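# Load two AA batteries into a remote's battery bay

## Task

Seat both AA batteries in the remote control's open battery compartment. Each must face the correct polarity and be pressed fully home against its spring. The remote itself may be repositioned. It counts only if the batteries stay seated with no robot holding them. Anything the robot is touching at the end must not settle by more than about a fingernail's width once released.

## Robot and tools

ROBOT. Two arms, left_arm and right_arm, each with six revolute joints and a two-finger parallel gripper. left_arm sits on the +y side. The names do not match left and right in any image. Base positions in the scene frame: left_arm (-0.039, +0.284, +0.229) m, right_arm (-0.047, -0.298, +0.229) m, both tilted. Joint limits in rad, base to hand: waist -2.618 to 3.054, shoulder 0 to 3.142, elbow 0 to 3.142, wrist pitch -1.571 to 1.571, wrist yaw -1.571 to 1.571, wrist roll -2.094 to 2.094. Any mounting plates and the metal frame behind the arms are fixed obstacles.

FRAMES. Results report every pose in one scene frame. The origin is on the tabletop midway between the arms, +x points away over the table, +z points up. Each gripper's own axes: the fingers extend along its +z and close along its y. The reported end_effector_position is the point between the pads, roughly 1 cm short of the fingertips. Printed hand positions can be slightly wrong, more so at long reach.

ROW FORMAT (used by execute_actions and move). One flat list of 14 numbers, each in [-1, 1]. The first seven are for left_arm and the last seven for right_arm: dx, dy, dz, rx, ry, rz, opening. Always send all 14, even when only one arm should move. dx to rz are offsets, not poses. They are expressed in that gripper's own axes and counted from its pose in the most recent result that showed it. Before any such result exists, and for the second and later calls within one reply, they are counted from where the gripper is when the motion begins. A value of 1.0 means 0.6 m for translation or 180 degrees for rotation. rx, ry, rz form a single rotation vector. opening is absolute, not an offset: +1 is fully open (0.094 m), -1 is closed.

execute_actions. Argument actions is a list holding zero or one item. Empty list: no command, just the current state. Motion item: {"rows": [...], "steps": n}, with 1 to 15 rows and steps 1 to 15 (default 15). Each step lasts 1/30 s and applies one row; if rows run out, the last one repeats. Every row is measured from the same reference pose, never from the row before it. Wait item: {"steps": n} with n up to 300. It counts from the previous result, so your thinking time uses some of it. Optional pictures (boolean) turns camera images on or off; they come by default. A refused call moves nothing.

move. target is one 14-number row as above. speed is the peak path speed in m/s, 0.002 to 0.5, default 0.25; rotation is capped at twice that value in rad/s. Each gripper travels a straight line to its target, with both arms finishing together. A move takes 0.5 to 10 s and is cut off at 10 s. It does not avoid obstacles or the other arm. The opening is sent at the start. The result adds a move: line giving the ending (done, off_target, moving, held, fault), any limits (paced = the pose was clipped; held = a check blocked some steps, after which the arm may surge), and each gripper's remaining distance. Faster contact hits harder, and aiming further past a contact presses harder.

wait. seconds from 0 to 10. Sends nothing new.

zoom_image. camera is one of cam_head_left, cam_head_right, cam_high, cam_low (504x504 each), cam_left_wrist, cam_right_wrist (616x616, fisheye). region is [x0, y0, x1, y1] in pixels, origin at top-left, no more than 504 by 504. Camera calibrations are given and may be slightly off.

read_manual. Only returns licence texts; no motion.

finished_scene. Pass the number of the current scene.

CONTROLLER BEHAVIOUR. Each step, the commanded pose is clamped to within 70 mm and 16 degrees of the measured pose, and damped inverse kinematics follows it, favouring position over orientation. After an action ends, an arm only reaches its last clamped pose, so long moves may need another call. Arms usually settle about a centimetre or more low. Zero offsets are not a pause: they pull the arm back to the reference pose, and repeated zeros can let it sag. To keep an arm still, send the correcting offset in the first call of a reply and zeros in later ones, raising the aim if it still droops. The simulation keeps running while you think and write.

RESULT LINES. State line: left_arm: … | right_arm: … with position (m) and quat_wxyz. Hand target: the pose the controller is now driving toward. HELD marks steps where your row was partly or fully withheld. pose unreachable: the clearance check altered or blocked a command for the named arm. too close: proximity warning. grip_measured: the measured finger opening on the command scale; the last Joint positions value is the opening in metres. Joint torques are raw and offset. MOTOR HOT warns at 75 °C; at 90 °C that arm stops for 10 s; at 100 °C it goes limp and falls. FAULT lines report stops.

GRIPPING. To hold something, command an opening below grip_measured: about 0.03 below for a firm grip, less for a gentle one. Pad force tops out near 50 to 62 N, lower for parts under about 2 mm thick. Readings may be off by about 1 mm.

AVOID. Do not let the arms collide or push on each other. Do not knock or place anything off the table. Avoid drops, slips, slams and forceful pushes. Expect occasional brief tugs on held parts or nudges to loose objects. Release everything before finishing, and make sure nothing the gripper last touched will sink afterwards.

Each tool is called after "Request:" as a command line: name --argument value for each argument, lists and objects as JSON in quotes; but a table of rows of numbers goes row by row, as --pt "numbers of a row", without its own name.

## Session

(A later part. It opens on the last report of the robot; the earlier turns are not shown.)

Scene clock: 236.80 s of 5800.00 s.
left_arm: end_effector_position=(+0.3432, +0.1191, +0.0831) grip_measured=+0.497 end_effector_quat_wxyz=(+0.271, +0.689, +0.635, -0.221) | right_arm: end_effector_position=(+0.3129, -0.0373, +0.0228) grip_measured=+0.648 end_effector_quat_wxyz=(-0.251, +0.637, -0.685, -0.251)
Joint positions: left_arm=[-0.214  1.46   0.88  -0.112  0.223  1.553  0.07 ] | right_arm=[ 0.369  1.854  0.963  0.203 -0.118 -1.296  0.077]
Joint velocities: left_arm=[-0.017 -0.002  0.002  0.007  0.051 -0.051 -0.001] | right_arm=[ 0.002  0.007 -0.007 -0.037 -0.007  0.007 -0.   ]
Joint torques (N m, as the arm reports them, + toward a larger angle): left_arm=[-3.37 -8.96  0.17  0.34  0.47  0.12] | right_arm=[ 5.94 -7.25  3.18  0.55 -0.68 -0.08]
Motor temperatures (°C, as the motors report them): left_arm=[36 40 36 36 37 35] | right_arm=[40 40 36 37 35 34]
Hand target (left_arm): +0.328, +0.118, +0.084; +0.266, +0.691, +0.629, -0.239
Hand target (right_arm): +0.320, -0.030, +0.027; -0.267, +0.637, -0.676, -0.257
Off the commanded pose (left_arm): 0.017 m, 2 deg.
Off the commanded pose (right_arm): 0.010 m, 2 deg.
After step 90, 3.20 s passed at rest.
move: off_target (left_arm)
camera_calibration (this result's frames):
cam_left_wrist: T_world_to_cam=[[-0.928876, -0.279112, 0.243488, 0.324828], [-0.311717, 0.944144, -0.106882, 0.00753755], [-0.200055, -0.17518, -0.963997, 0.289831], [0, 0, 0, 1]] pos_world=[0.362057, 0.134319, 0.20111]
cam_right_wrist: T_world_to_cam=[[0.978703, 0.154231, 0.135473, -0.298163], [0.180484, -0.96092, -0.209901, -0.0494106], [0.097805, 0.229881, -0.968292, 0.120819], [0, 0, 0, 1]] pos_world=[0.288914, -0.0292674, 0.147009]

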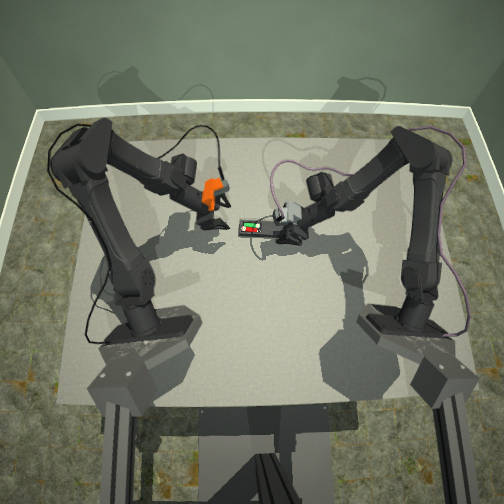

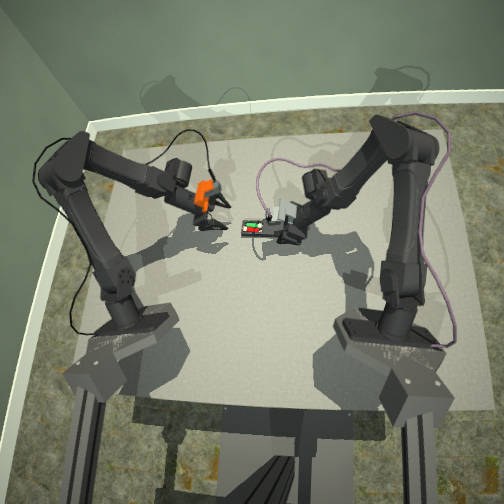

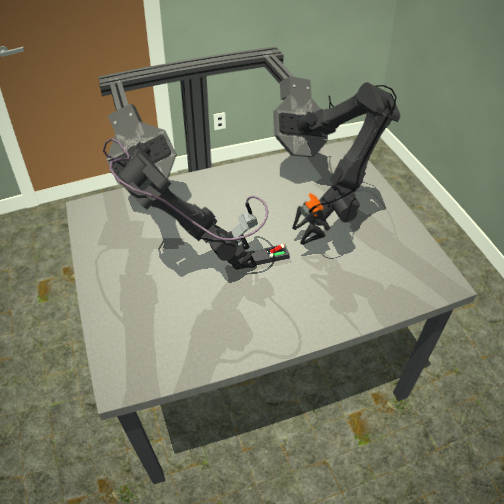

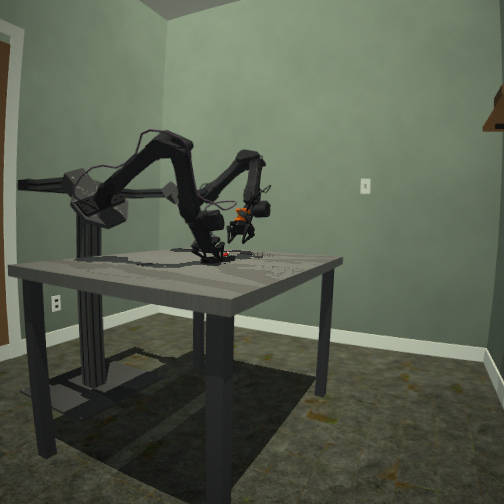

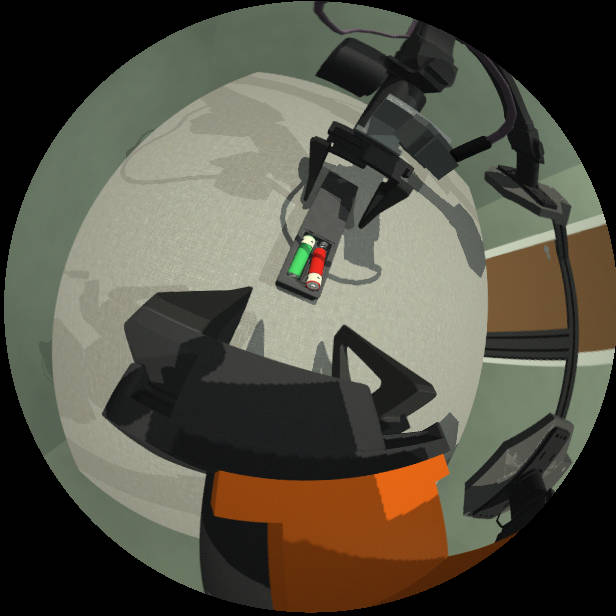

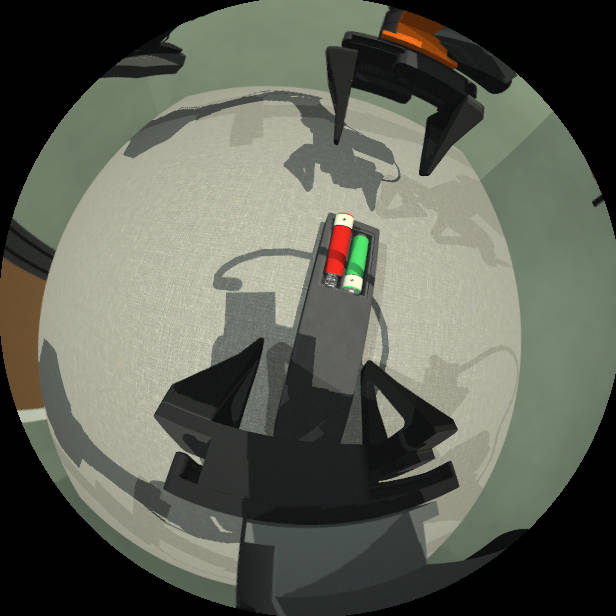

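Request:
execute_actions --actions '[{"rows":[[0,0,0,0,0,0,0.3,-0.014,-0.013,0.003,0.006,-0.011,0,0.55],[0,0,0,0,0,0,0.1,-0.014,-0.015,0.003,0.008,-0.011,0,0.47],[0,0,0,0,0,0,-0.1,-0.014,-0.018,0.003,0.01,-0.011,0,0.4],[0,0,0,0,0,0,-0.3,-0.014,-0.02,0.003,0.012,-0.011,0,0.34],[0,0,0,0,0,0,-0.5,-0.014,-0.02,0.003,0.012,-0.011,0,0.29],[0,0,0,0,0,0,-0.7,-0.014,-0.02,0.003,0.012,-0.011,0,0.25],[0,0,0,0,0,0,-0.86,-0.014,-0.02,0.003,0.012,-0.011,0,0.21],[0,0,0,0,0,0,-0.86,-0.014,-0.02,0.003,0.012,-0.011,0,0.17],[0,0,0,0,0,0,-0.86,-0.014,-0.02,0.003,0.012,-0.011,0,0.14],[0,0,0,0,0,0,-0.86,-0.014,-0.02,0.003,0.012,-0.011,0,0.11],[0,0,0,0,0,0,-0.86,-0.014,-0.02,0.003,0.012,-0.011,0,0.08],[0,0,0,0,0,0,-0.86,-0.014,-0.02,0.003,0.012,-0.011,0,0.05],[0,0,0,0,0,0,-0.86,-0.014,-0.02,0.003,0.012,-0.011,0,0.03],[0,0,0,0,0,0,-0.86,-0.014,-0.02,0.003,0.012,-0.011,0,0.0],[0,0,0,0,0,0,-0.86,-0.014,-0.02,0.003,0.012,-0.011,0,-0.03]],"steps":15}]' --pictures false

Request:
execute_actions --actions '[{"rows":[[0,0,0,0,0,0,-0.86,-0.008,-0.005,0.005,0,-0.008,0,-0.03],[0,0,0,0,0,0,-0.86,-0.008,-0.005,0.008,0,-0.008,0,-0.03],[0,0,0,0,0,0,-0.86,-0.008,-0.005,0.011,0,-0.008,0,-0.03],[0,0,0,0,0,0,-0.86,-0.008,-0.005,0.014,0,-0.008,0,-0.03]],"steps":10}]'

Request:
zoom_image --camera "cam_left_wrist" --region '[240,200,380,340]'

Scene clock: 243.07 s of 5800.00 s.
left_arm: end_effector_position=(+0.3429, +0.1191, +0.0831) grip_measured=-0.857 end_effector_quat_wxyz=(+0.271, +0.689, +0.634, -0.222) | right_arm: end_effector_position=(+0.3207, -0.0361, +0.0242) grip_measured=+0.002 end_effector_quat_wxyz=(-0.264, +0.633, -0.686, -0.243)
Joint positions: left_arm=[-0.214  1.46   0.88  -0.113  0.224  1.554  0.007] | right_arm=[ 0.369  1.854  0.963  0.235 -0.118 -1.296  0.047]
Joint velocities: left_arm=[ 0.012 -0.007  0.002 -0.037 -0.051  0.007 -0.   ] | right_arm=[-0.012 -0.012  0.002  0.037 -0.051 -0.066  0.   ]
Joint torques (N m, as the arm reports them, + toward a larger angle): left_arm=[-3.6  -8.06  2.04  0.54  0.3   0.01] | right_arm=[ 5.65 -7.46  2.53  0.63 -0.66  0.03]
Motor temperatures (°C, as the motors report them): left_arm=[36 40 36 36 37 35] | right_arm=[40 40 36 37 35 34]
Hand target (left_arm): +0.343, +0.119, +0.083; +0.271, +0.689, +0.635, -0.221
Hand target (right_arm): +0.325, -0.031, +0.027; -0.275, +0.628, -0.684, -0.250
Off the commanded pose (left_arm): 0.000 m, 0 deg.
Off the commanded pose (right_arm): 0.008 m, 2 deg.
Steps of this call (steps 1 to 90: nothing new was sent; then 2.77 s passed at rest; steps 91 to 105: all 15 steps of this action). Readings (end_effector_position):
91: left_arm (+0.3429, +0.1190, +0.0832) | right_arm (+0.3133, -0.0371, +0.0229)
92: left_arm (+0.3429, +0.1190, +0.0832) | right_arm (+0.3140, -0.0370, +0.0230)
94: left_arm (+0.3429, +0.1191, +0.0831) | right_arm (+0.3161, -0.0367, +0.0234)
98: left_arm (+0.3429, +0.1191, +0.0831) | right_arm (+0.3194, -0.0363, +0.0240)
105: the state above

Scene clock: 243.40 s of 5800.00 s.
left_arm: end_effector_position=(+0.3429, +0.1191, +0.0831) grip_measured=-0.857 end_effector_quat_wxyz=(+0.271, +0.689, +0.634, -0.222) | right_arm: end_effector_position=(+0.3229, -0.0336, +0.0238) grip_measured=+0.002 end_effector_quat_wxyz=(-0.268, +0.632, -0.685, -0.246)
Joint positions: left_arm=[-0.214  1.46   0.88  -0.113  0.224  1.554  0.007] | right_arm=[ 0.368  1.863  0.974  0.237 -0.128 -1.296  0.047]
Joint velocities: left_arm=[ 0.012 -0.007  0.002 -0.051 -0.037  0.007  0.   ] | right_arm=[-0.007  0.007 -0.002  0.11   0.051  0.051 -0.   ]
Joint torques (N m, as the arm reports them, + toward a larger angle): left_arm=[-3.61 -8.07  2.04  0.53  0.31  0.02] | right_arm=[ 5.75 -6.13  3.05  0.66 -0.57  0.01]
Motor temperatures (°C, as the motors report them): left_arm=[36 40 36 36 37 35] | right_arm=[40 40 36 37 35 34]
Hand target (left_arm): +0.343, +0.119, +0.083; +0.271, +0.689, +0.634, -0.222
Hand target (right_arm): +0.324, -0.027, +0.021; -0.273, +0.630, -0.682, -0.251
Off the commanded pose (left_arm): 0.000 m, 0 deg.
Off the commanded pose (right_arm): 0.007 m, 1 deg.
Steps of this call (steps 1 to 10: all 10 steps of this action). Readings (end_effector_position):
1: left_arm (+0.3429, +0.1191, +0.0831) | right_arm (+0.3207, -0.0363, +0.0241)
2: left_arm (+0.3429, +0.1191, +0.0831) | right_arm (+0.3208, -0.0364, +0.0240)
4: left_arm (+0.3429, +0.1191, +0.0831) | right_arm (+0.3209, -0.0356, +0.0237)
8: left_arm (+0.3429, +0.1191, +0.0831) | right_arm (+0.3227, -0.0336, +0.0238)
10: the state above
camera_calibration (this result's frames):
cam_left_wrist: T_world_to_cam=[[-0.929071, -0.277862, 0.244173, 0.324379], [-0.310657, 0.944448, -0.107286, 0.007167], [-0.200798, -0.175531, -0.963779, 0.290093], [0, 0, 0, 1]] pos_world=[0.361847, 0.134284, 0.20115]
cam_right_wrist: T_world_to_cam=[[0.97715, 0.133639, 0.165283, -0.309546], [0.168841, -0.960394, -0.221667, -0.0433777], [0.129113, 0.244508, -0.961013, 0.110221], [0, 0, 0, 1]] pos_world=[0.295566, -0.0272422, 0.147471]

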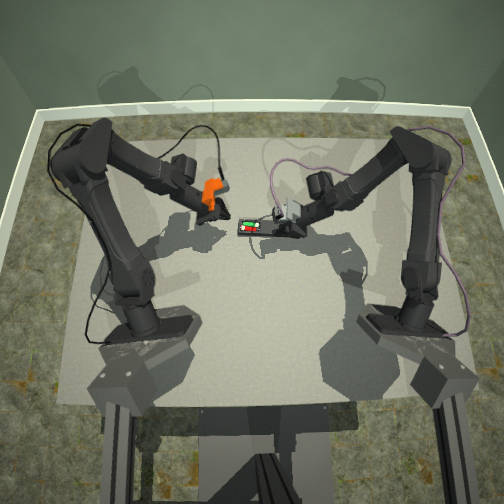

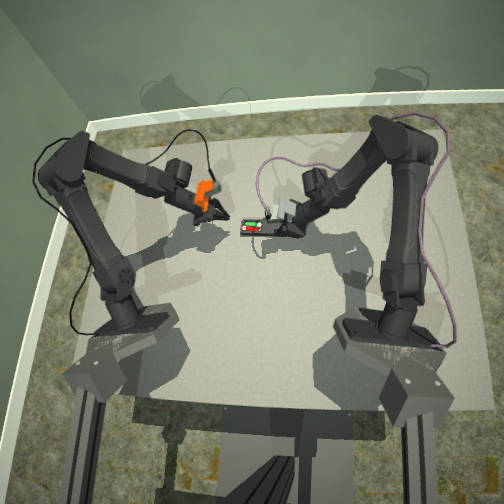

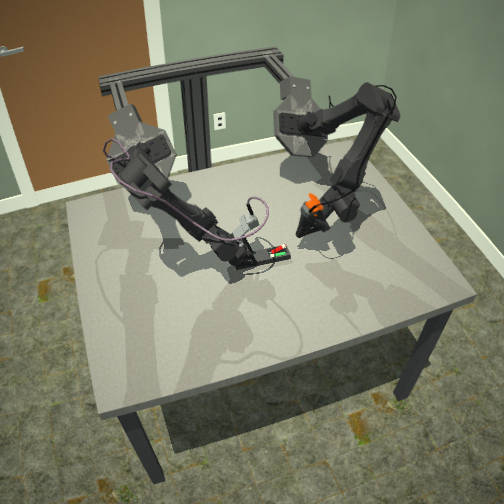

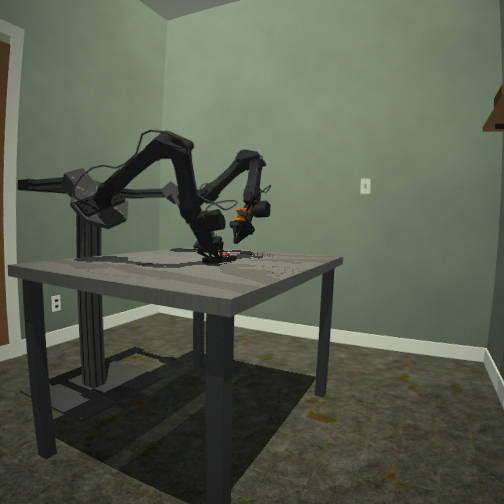

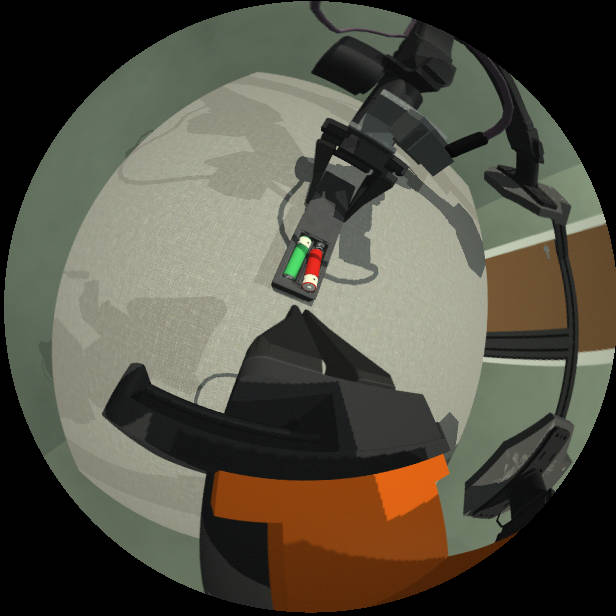

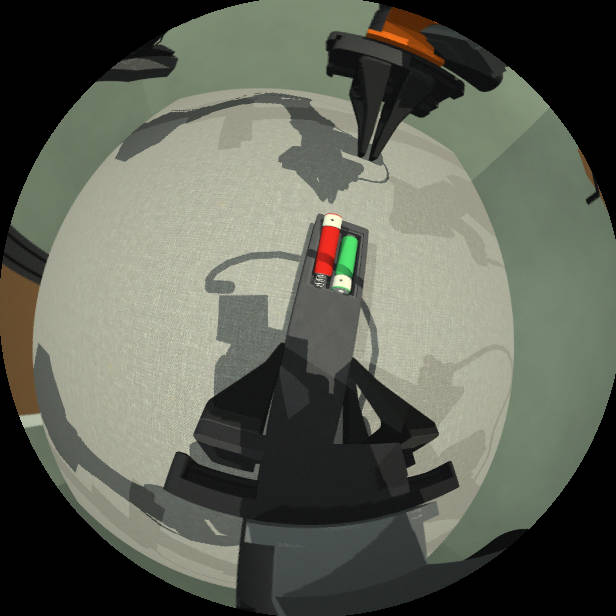

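Region (240, 200, 380, 340) of cam_left_wrist's 616x616 image, scaled by 3.600, with more detail than that image has.

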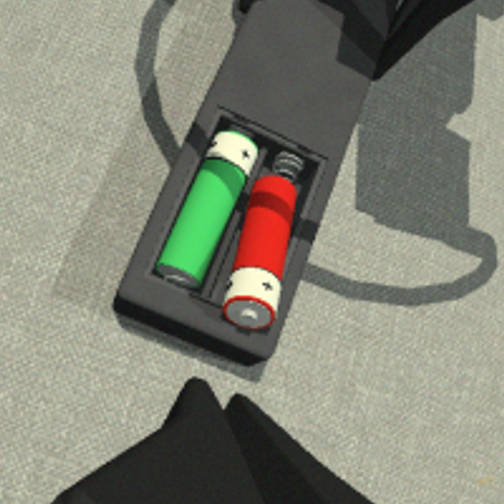

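Request:
move --target '[-0.008,-0.008,0.06,0.019,-0.008,-0.005,-0.86,-0.005,-0.002,0.011,0,-0.004,0,-0.03]' --speed 0.05

Request:
zoom_image --camera "cam_left_wrist" --region '[240,200,380,340]'

Scene clock: 248.10 s of 5800.00 s.
left_arm: end_effector_position=(+0.3285, +0.1008, +0.0545) grip_measured=-0.857 end_effector_quat_wxyz=(+0.243, +0.691, +0.633, -0.251) | right_arm: end_effector_position=(+0.3229, -0.0336, +0.0238) grip_measured=+0.002 end_effector_quat_wxyz=(-0.268, +0.632, -0.685, -0.246)
Joint positions: left_arm=[-0.224  1.598  0.929 -0.1    0.224  1.54   0.007] | right_arm=[ 0.368  1.863  0.974  0.237 -0.128 -1.296  0.047]
Joint velocities: left_arm=[-0.007 -0.017 -0.002  0.037  0.066 -0.037  0.   ] | right_arm=[-0.007 -0.007 -0.002 -0.007 -0.007 -0.037 -0.   ]
Joint torques (N m, as the arm reports them, + toward a larger angle): left_arm=[-5.69 -7.33  3.53  0.42  0.4  -0.05] | right_arm=[ 5.87 -6.06  3.08  0.68 -0.53  0.01]
Motor temperatures (°C, as the motors report them): left_arm=[36 40 36 36 37 35] | right_arm=[40 40 36 37 35 34]
Hand target (left_arm): +0.338, +0.092, +0.059; +0.257, +0.689, +0.630, -0.252
Hand target (right_arm): +0.324, -0.027, +0.021; -0.272, +0.630, -0.683, -0.250
Off the commanded pose (left_arm): 0.014 m, 2 deg.
Off the commanded pose (right_arm): 0.007 m, 1 deg.
After step 90, 0.63 s passed at rest.
move: off_target (left_arm)
camera_calibration (this result's frames):
cam_left_wrist: T_world_to_cam=[[-0.916599, -0.249338, 0.312532, 0.302241], [-0.288165, 0.953878, -0.0841327, 0.0073039], [-0.277139, -0.167177, -0.946174, 0.279634], [0, 0, 0, 1]] pos_world=[0.356637, 0.115142, 0.170737]
cam_right_wrist: T_world_to_cam=[[0.97715, 0.133639, 0.165283, -0.309546], [0.168841, -0.960394, -0.221667, -0.0433777], [0.129113, 0.244508, -0.961013, 0.110221], [0, 0, 0, 1]] pos_world=[0.295566, -0.0272422, 0.147471]

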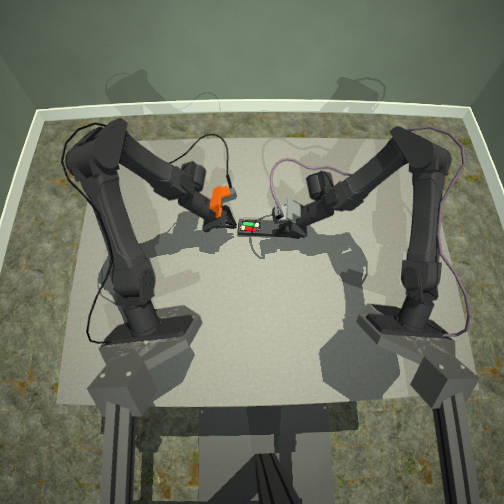

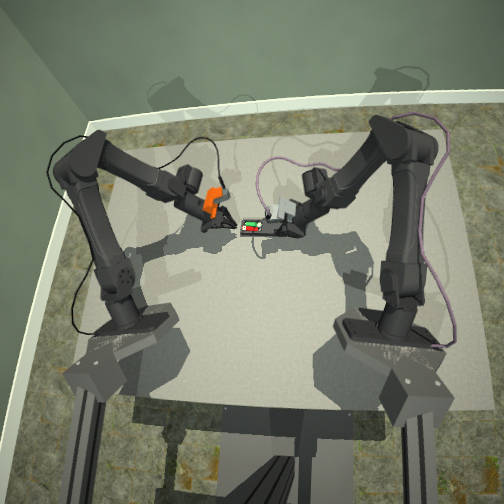

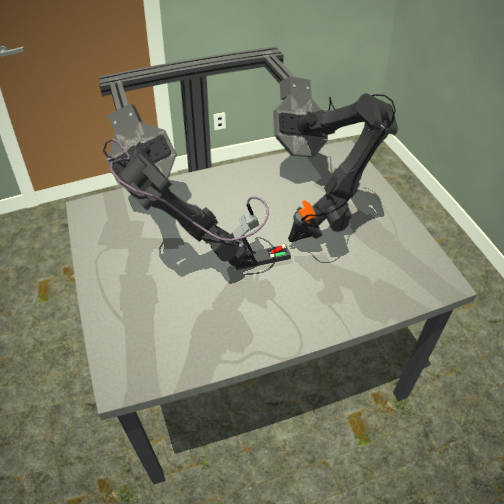

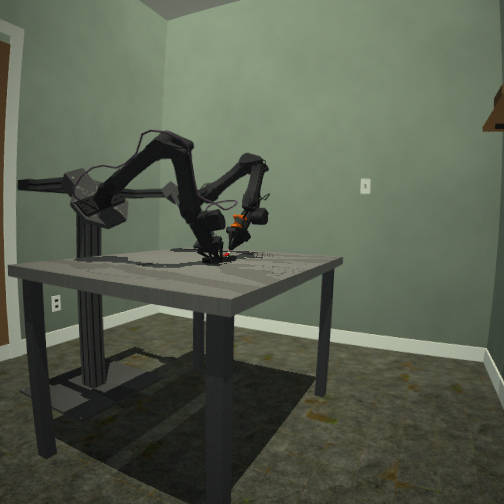

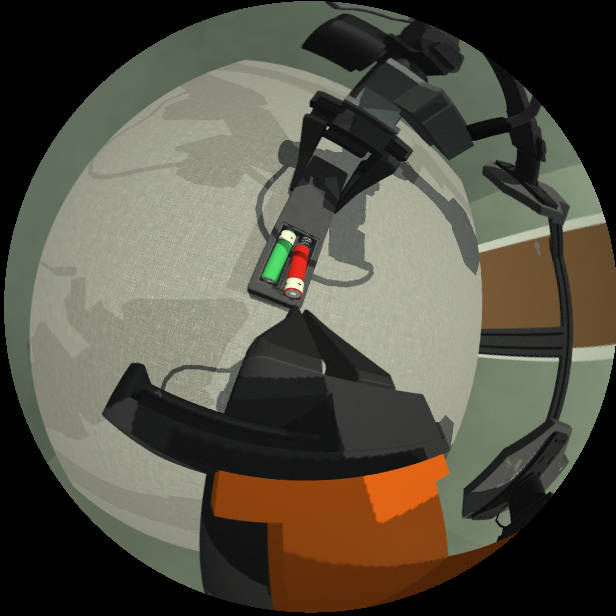

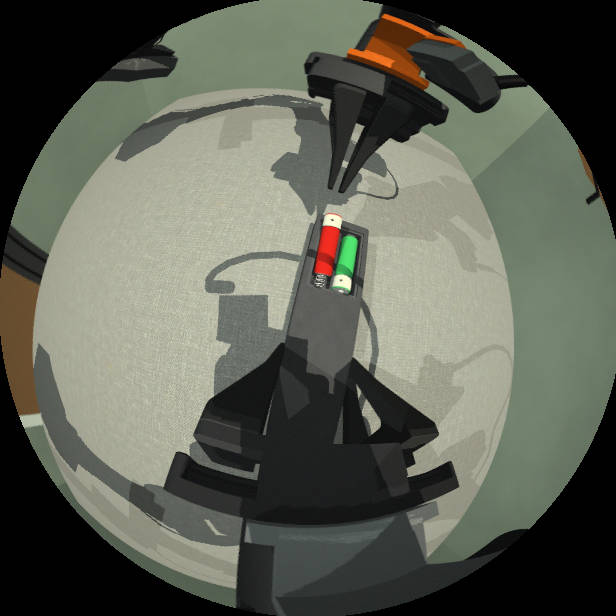

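Region (240, 200, 380, 340) of cam_left_wrist's 616x616 image, scaled by 3.600, with more detail than that image has.

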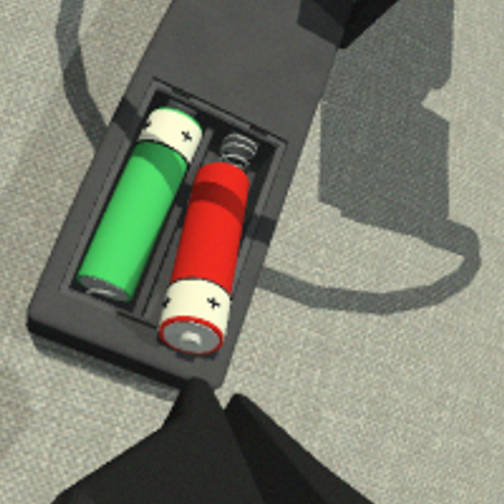

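Request:
execute_actions --actions '[{"rows":[[-0.016,0.017,0.004,-0.006,-0.007,0,-0.86,-0.005,-0.002,0.011,0,-0.004,0,-0.03],[-0.018,0.017,0.005,-0.006,-0.009,0,-0.86,-0.005,-0.002,0.011,0,-0.004,0,-0.03],[-0.02,0.017,0.006,-0.006,-0.011,0,-0.86,-0.005,-0.002,0.011,0,-0.004,0,-0.03],[-0.022,0.017,0.007,-0.006,-0.013,0,-0.86,-0.005,-0.002,0.011,0,-0.004,0,-0.03],[-0.023,0.017,0.008,-0.006,-0.014,0,-0.86,-0.005,-0.002,0.011,0,-0.004,0,-0.03],[-0.023,0.017,0.009,-0.006,-0.014,0,-0.86,-0.005,-0.002,0.011,0,-0.004,0,-0.03]],"steps":13}]'

Request:
zoom_image --camera "cam_left_wrist" --region '[240,200,380,340]'

Scene clock: 254.60 s of 5800.00 s.
left_arm: end_effector_position=(+0.3310, +0.0977, +0.0565) grip_measured=-0.857 end_effector_quat_wxyz=(+0.249, +0.686, +0.636, -0.252) | right_arm: end_effector_position=(+0.3229, -0.0336, +0.0238) grip_measured=+0.002 end_effector_quat_wxyz=(-0.268, +0.632, -0.685, -0.246)
Joint positions: left_arm=[-0.229  1.598  0.929 -0.087  0.229  1.525  0.007] | right_arm=[ 0.368  1.863  0.974  0.237 -0.128 -1.296  0.047]
Joint velocities: left_arm=[-0.012 -0.002  0.027  0.007  0.022 -0.081 -0.001] | right_arm=[-0.007 -0.002  0.012  0.037 -0.051  0.066  0.   ]
Joint torques (N m, as the arm reports them, + toward a larger angle): left_arm=[-5.75 -6.65  3.35  0.49  0.53  0.  ] | right_arm=[ 5.88 -6.05  3.1   0.68 -0.53  0.01]
Motor temperatures (°C, as the motors report them): left_arm=[36 40 36 36 37 35] | right_arm=[40 40 36 37 35 34]
Hand target (left_arm): +0.337, +0.086, +0.060; +0.264, +0.682, +0.630, -0.260
Hand target (right_arm): +0.324, -0.027, +0.021; -0.272, +0.630, -0.683, -0.250
Off the commanded pose (left_arm): 0.014 m, 2 deg.
Off the commanded pose (right_arm): 0.007 m, 1 deg.
Steps of this call (steps 1 to 90: nothing new was sent; then 3.07 s passed at rest; steps 91 to 103: all 13 steps of this action). Readings (end_effector_position):
91: left_arm (+0.3286, +0.1008, +0.0545) | right_arm (+0.3229, -0.0336, +0.0238)
92: left_arm (+0.3287, +0.1007, +0.0545) | right_arm (+0.3229, -0.0336, +0.0238)
94: left_arm (+0.3292, +0.1005, +0.0546) | right_arm (+0.3229, -0.0336, +0.0238)
98: left_arm (+0.3303, +0.0983, +0.0561) | right_arm (+0.3229, -0.0336, +0.0238)
103: the state above
camera_calibration (this result's frames):
cam_left_wrist: T_world_to_cam=[[-0.914224, -0.257805, 0.312619, 0.303207], [-0.299977, 0.949261, -0.0944346, 0.0160552], [-0.272411, -0.180113, -0.945173, 0.281379], [0, 0, 0, 1]] pos_world=[0.358666, 0.113608, 0.17268]
cam_right_wrist: T_world_to_cam=[[0.97715, 0.133639, 0.165283, -0.309546], [0.168841, -0.960394, -0.221667, -0.0433777], [0.129113, 0.244508, -0.961013, 0.110221], [0, 0, 0, 1]] pos_world=[0.295566, -0.0272422, 0.147471]

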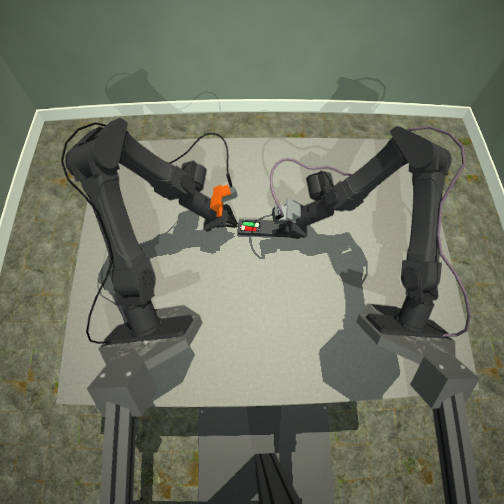

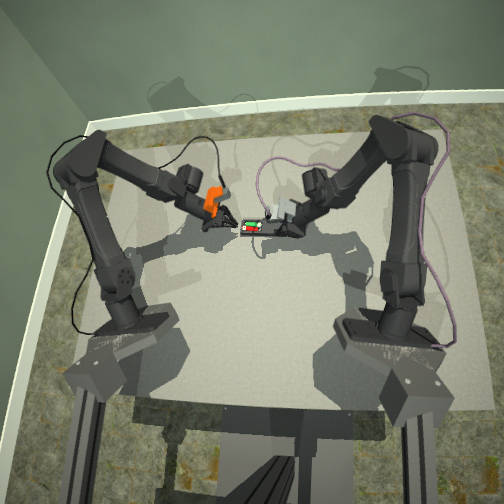

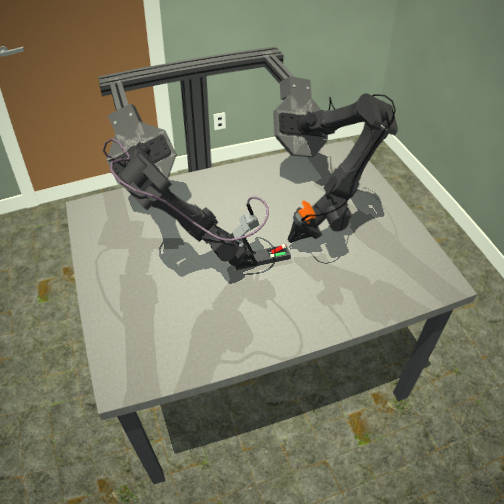

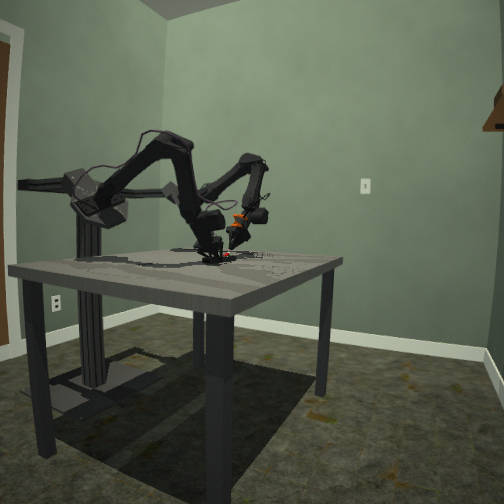

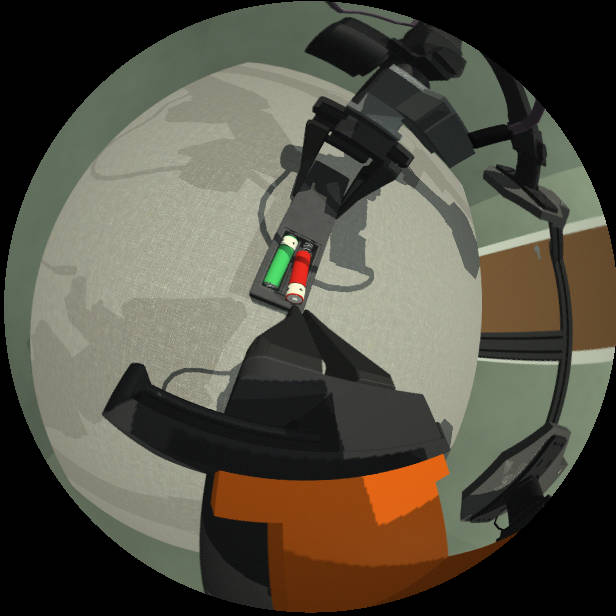

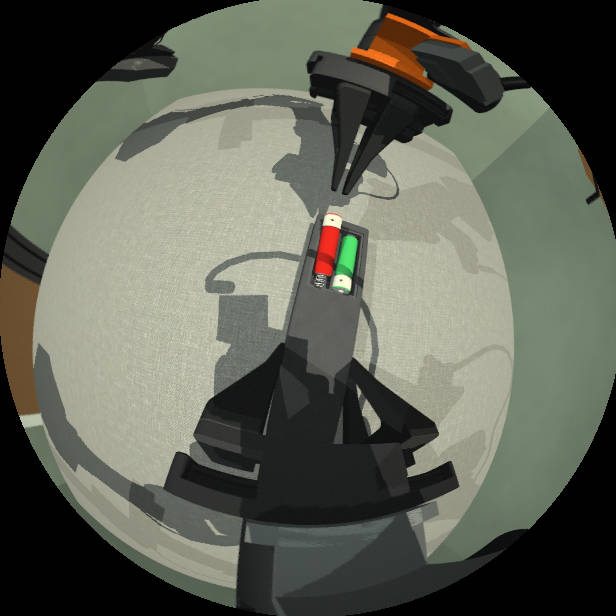

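Region (240, 200, 380, 340) of cam_left_wrist's 616x616 image, scaled by 3.600, with more detail than that image has.

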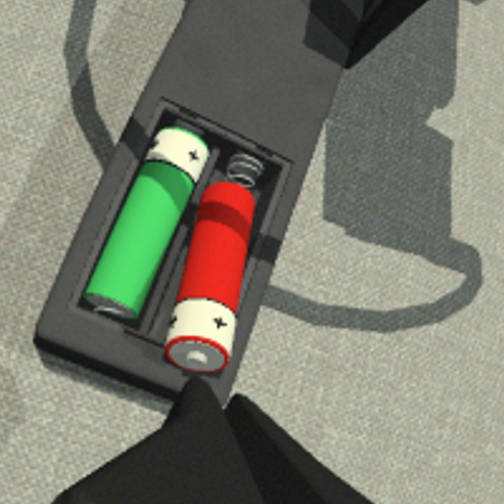

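Request:
execute_actions --actions '[{"rows":[[-0.019,0.012,0.009,-0.005,-0.012,0.002,-0.86,-0.005,-0.002,0.011,0,-0.004,0,-0.03],[-0.02,0.013,0.01,-0.006,-0.013,0.002,-0.86,-0.005,-0.002,0.011,0,-0.004,0,-0.03],[-0.021,0.014,0.011,-0.006,-0.014,0.002,-0.86,-0.005,-0.002,0.011,0,-0.004,0,-0.03],[-0.021,0.014,0.012,-0.006,-0.014,0.002,-0.86,-0.005,-0.002,0.011,0,-0.004,0,-0.03],[-0.021,0.014,0.013,-0.006,-0.014,0.002,-0.86,-0.005,-0.002,0.011,0,-0.004,0,-0.03],[-0.021,0.014,0.014,-0.006,-0.014,0.002,-0.86,-0.005,-0.002,0.011,0,-0.004,0,-0.03],[-0.021,0.014,0.015,-0.006,-0.014,0.002,-0.86,-0.005,-0.002,0.011,0,-0.004,0,-0.03],[-0.021,0.014,0.016,-0.006,-0.014,0.002,-0.86,-0.005,-0.002,0.011,0,-0.004,0,-0.03]],"steps":15}]'

Request:
zoom_image --camera "cam_left_wrist" --region '[240,200,380,340]'

Request:
zoom_image --camera "cam_right_wrist" --region '[270,160,410,300]'

Scene clock: 259.90 s of 5800.00 s.
left_arm: end_effector_position=(+0.3308, +0.0923, +0.0527) grip_measured=-0.857 end_effector_quat_wxyz=(+0.254, +0.683, +0.637, -0.253) | right_arm: end_effector_position=(+0.3229, -0.0336, +0.0238) grip_measured=+0.002 end_effector_quat_wxyz=(-0.268, +0.632, -0.685, -0.246)
Joint positions: left_arm=[-0.234  1.621  0.929 -0.058  0.234  1.517  0.007] | right_arm=[ 0.368  1.863  0.974  0.237 -0.128 -1.296  0.047]
Joint velocities: left_arm=[-0.022  0.017 -0.022 -0.037  0.037 -0.022 -0.   ] | right_arm=[-0.007  0.017 -0.007  0.022  0.007  0.007 -0.001]
Joint torques (N m, as the arm reports them, + toward a larger angle): left_arm=[-5.87 -7.35  3.04  0.52  0.54 -0.11] | right_arm=[ 5.85 -6.04  3.09  0.68 -0.52  0.02]
Motor temperatures (°C, as the motors report them): left_arm=[36 40 36 36 37 35] | right_arm=[40 40 36 37 35 34]
Hand target (left_arm): +0.338, +0.082, +0.058; +0.270, +0.679, +0.631, -0.260
Hand target (right_arm): +0.324, -0.027, +0.021; -0.272, +0.630, -0.683, -0.250
Off the commanded pose (left_arm): 0.014 m, 2 deg.
Off the commanded pose (right_arm): 0.007 m, 1 deg.
Steps of this call (steps 1 to 90: nothing new was sent; then 1.80 s passed at rest; steps 91 to 105: all 15 steps of this action). Readings (end_effector_position):
91: left_arm (+0.3318, +0.0976, +0.0566) | right_arm (+0.3229, -0.0336, +0.0238)
92: left_arm (+0.3323, +0.0973, +0.0565) | right_arm (+0.3229, -0.0336, +0.0238)
94: left_arm (+0.3331, +0.0965, +0.0559) | right_arm (+0.3229, -0.0336, +0.0238)
98: left_arm (+0.3317, +0.0945, +0.0534) | right_arm (+0.3229, -0.0336, +0.0238)
105: the state above
camera_calibration (this result's frames):
cam_left_wrist: T_world_to_cam=[[-0.913128, -0.260562, 0.313535, 0.302664], [-0.30568, 0.946471, -0.10369, 0.0233742], [-0.269734, -0.190524, -0.943898, 0.276798], [0, 0, 0, 1]] pos_world=[0.358178, 0.109476, 0.168797]
cam_right_wrist: T_world_to_cam=[[0.97715, 0.133639, 0.165283, -0.309546], [0.168841, -0.960394, -0.221667, -0.0433777], [0.129113, 0.244508, -0.961013, 0.110221], [0, 0, 0, 1]] pos_world=[0.295566, -0.0272422, 0.147471]

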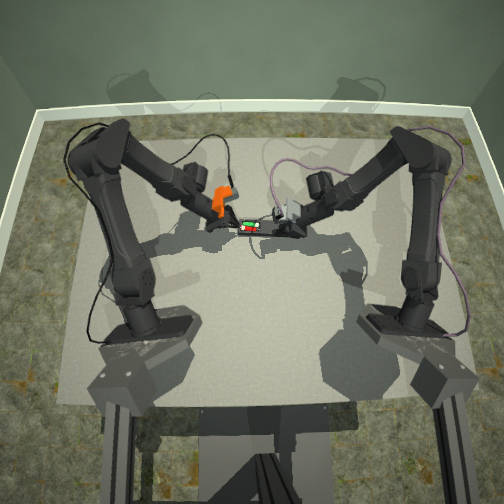

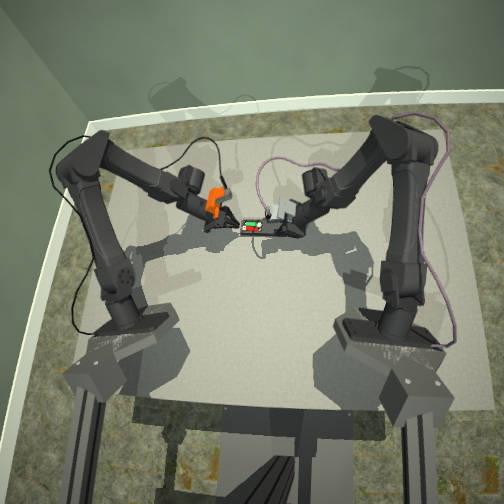

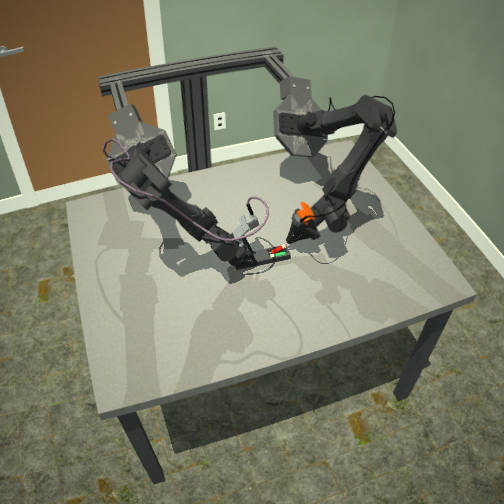

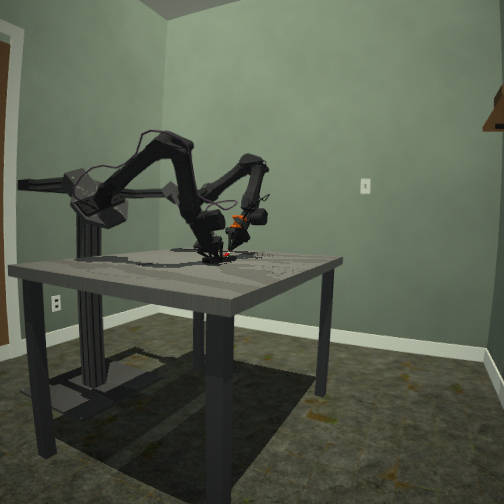

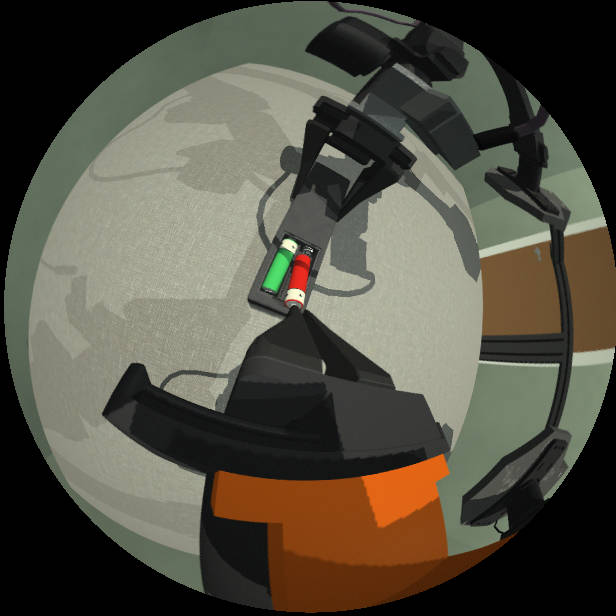

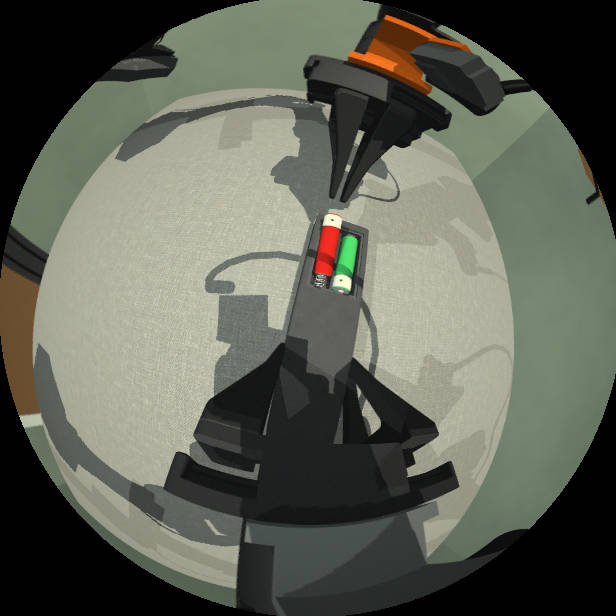

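Region (240, 200, 380, 340) of cam_left_wrist's 616x616 image, scaled by 3.600, with more detail than that image has.

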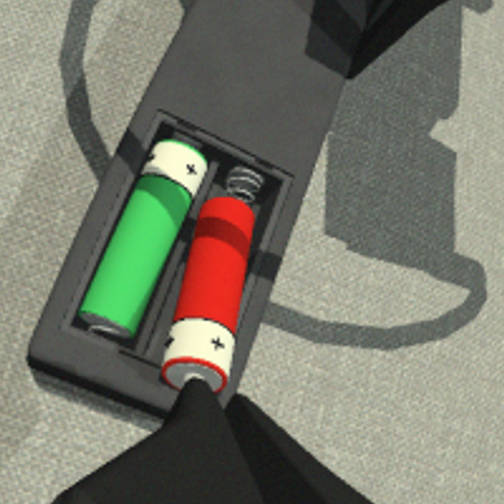

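Region (270, 160, 410, 300) of cam_right_wrist's 616x616 image, scaled by 3.600, with more detail than that image has.

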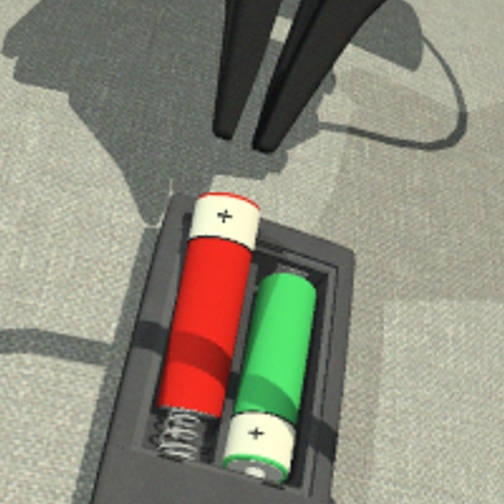

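Request:
execute_actions --actions '[{"rows":[[-0.017,0.014,0.006,-0.005,-0.01,0.002,-0.86,-0.005,-0.002,0.011,0,-0.004,0,-0.03],[-0.017,0.015,0.007,-0.005,-0.01,0.002,-0.86,-0.005,-0.002,0.011,0,-0.004,0,-0.03],[-0.017,0.016,0.008,-0.005,-0.01,0.002,-0.86,-0.005,-0.002,0.011,0,-0.004,0,-0.03],[-0.017,0.017,0.009,-0.005,-0.01,0.002,-0.86,-0.005,-0.002,0.011,0,-0.004,0,-0.03],[-0.017,0.018,0.011,-0.005,-0.01,0.002,-0.86,-0.005,-0.002,0.011,0,-0.004,0,-0.03],[-0.017,0.019,0.012,-0.005,-0.01,0.002,-0.86,-0.005,-0.002,0.011,0,-0.004,0,-0.03],[-0.017,0.019,0.014,-0.005,-0.01,0.002,-0.86,-0.005,-0.002,0.011,0,-0.004,0,-0.03],[-0.017,0.019,0.015,-0.005,-0.01,0.002,-0.86,-0.005,-0.002,0.011,0,-0.004,0,-0.03],[-0.017,0.019,0.017,-0.005,-0.01,0.002,-0.86,-0.005,-0.002,0.011,0,-0.004,0,-0.03]],"steps":15}]'

Request:
zoom_image --camera "cam_left_wrist" --region '[240,200,380,340]'

Request:
zoom_image --camera "cam_right_wrist" --region '[270,160,410,300]'

Scene clock: 265.60 s of 5800.00 s.
left_arm: end_effector_position=(+0.3312, +0.0889, +0.0466) grip_measured=-0.857 end_effector_quat_wxyz=(+0.252, +0.681, +0.639, -0.255) | right_arm: end_effector_position=(+0.3229, -0.0336, +0.0238) grip_measured=+0.002 end_effector_quat_wxyz=(-0.268, +0.632, -0.685, -0.246)
Joint positions: left_arm=[-0.234  1.649  0.941 -0.044  0.234  1.511  0.007] | right_arm=[ 0.368  1.863  0.974  0.237 -0.128 -1.296  0.047]
Joint velocities: left_arm=[-0.002 -0.017 -0.027  0.022 -0.007 -0.022  0.001] | right_arm=[-0.012  0.002 -0.027  0.007  0.022 -0.022 -0.   ]
Joint torques (N m, as the arm reports them, + toward a larger angle): left_arm=[-6.3  -7.42  3.41  0.48  0.47 -0.03] | right_arm=[ 5.87 -6.06  3.07  0.67 -0.53  0.03]
Motor temperatures (°C, as the motors report them): left_arm=[36 40 36 36 37 35] | right_arm=[40 39 36 37 35 34]
Hand target (left_arm): +0.341, +0.078, +0.052; +0.270, +0.678, +0.633, -0.258
Hand target (right_arm): +0.324, -0.027, +0.021; -0.272, +0.630, -0.683, -0.250
Off the commanded pose (left_arm): 0.016 m, 2 deg.
Off the commanded pose (right_arm): 0.007 m, 1 deg.
Steps of this call (steps 1 to 90: nothing new was sent; then 2.20 s passed at rest; steps 91 to 105: all 15 steps of this action). Readings (end_effector_position):
91: left_arm (+0.3316, +0.0923, +0.0527) | right_arm (+0.3229, -0.0336, +0.0238)
92: left_arm (+0.3317, +0.0923, +0.0527) | right_arm (+0.3229, -0.0336, +0.0238)
94: left_arm (+0.3320, +0.0922, +0.0528) | right_arm (+0.3229, -0.0336, +0.0238)
98: left_arm (+0.3322, +0.0906, +0.0498) | right_arm (+0.3229, -0.0336, +0.0238)
105: the state above
camera_calibration (this result's frames):
cam_left_wrist: T_world_to_cam=[[-0.910303, -0.263836, 0.318967, 0.303145], [-0.309564, 0.945453, -0.10143, 0.0273368], [-0.274807, -0.191073, -0.942323, 0.27213], [0, 0, 0, 1]] pos_world=[0.359199, 0.106131, 0.162514]
cam_right_wrist: T_world_to_cam=[[0.97715, 0.133639, 0.165283, -0.309546], [0.168841, -0.960394, -0.221667, -0.0433777], [0.129113, 0.244508, -0.961013, 0.110221], [0, 0, 0, 1]] pos_world=[0.295566, -0.0272422, 0.147471]

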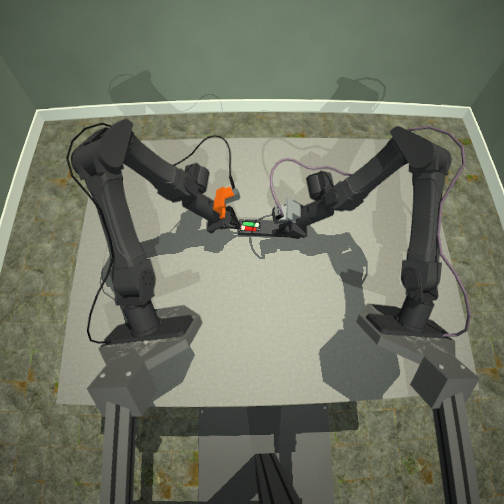

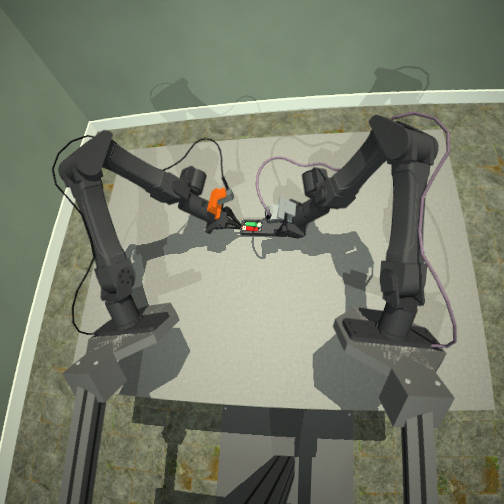

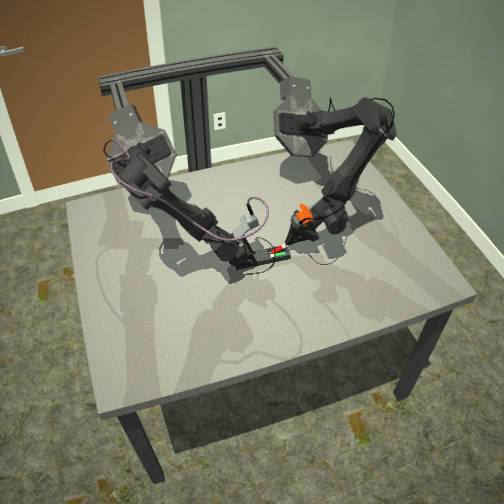

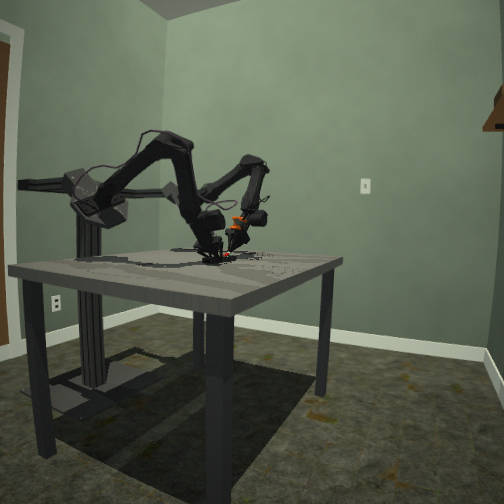

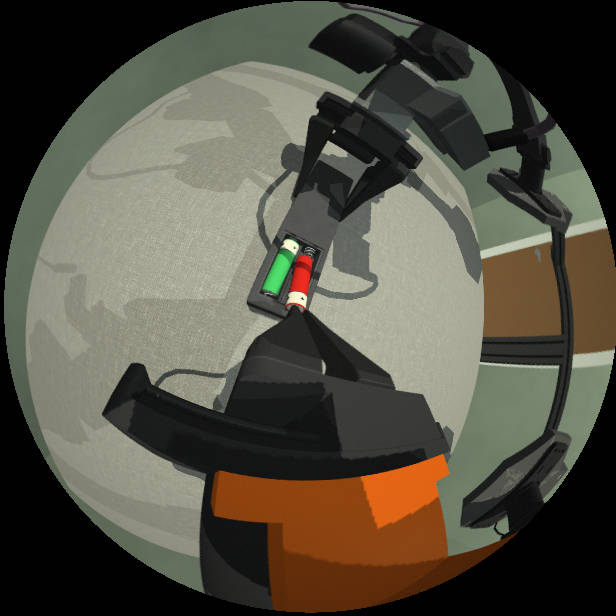

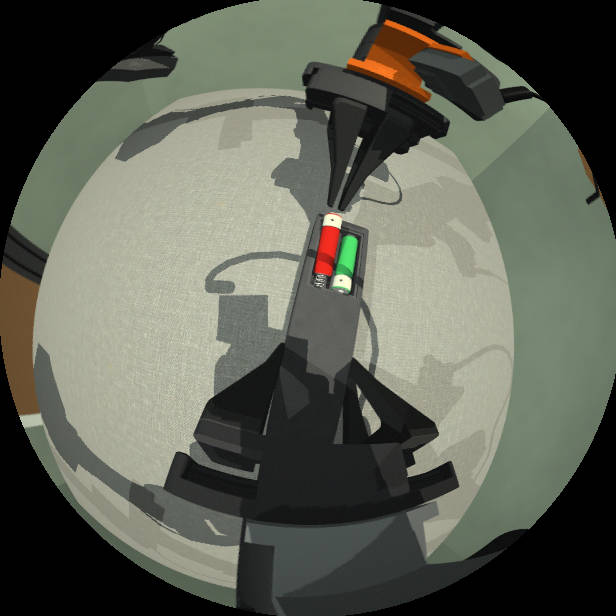

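Region (240, 200, 380, 340) of cam_left_wrist's 616x616 image, scaled by 3.600, with more detail than that image has.

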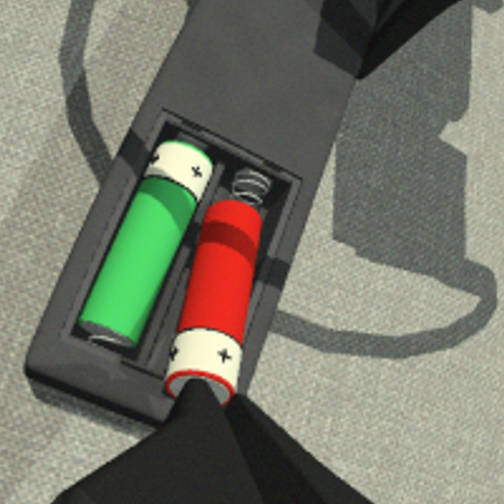

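Region (270, 160, 410, 300) of cam_right_wrist's 616x616 image, scaled by 3.600, with more detail than that image has.

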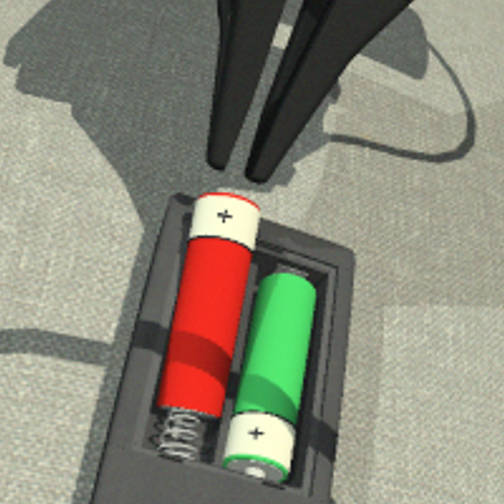

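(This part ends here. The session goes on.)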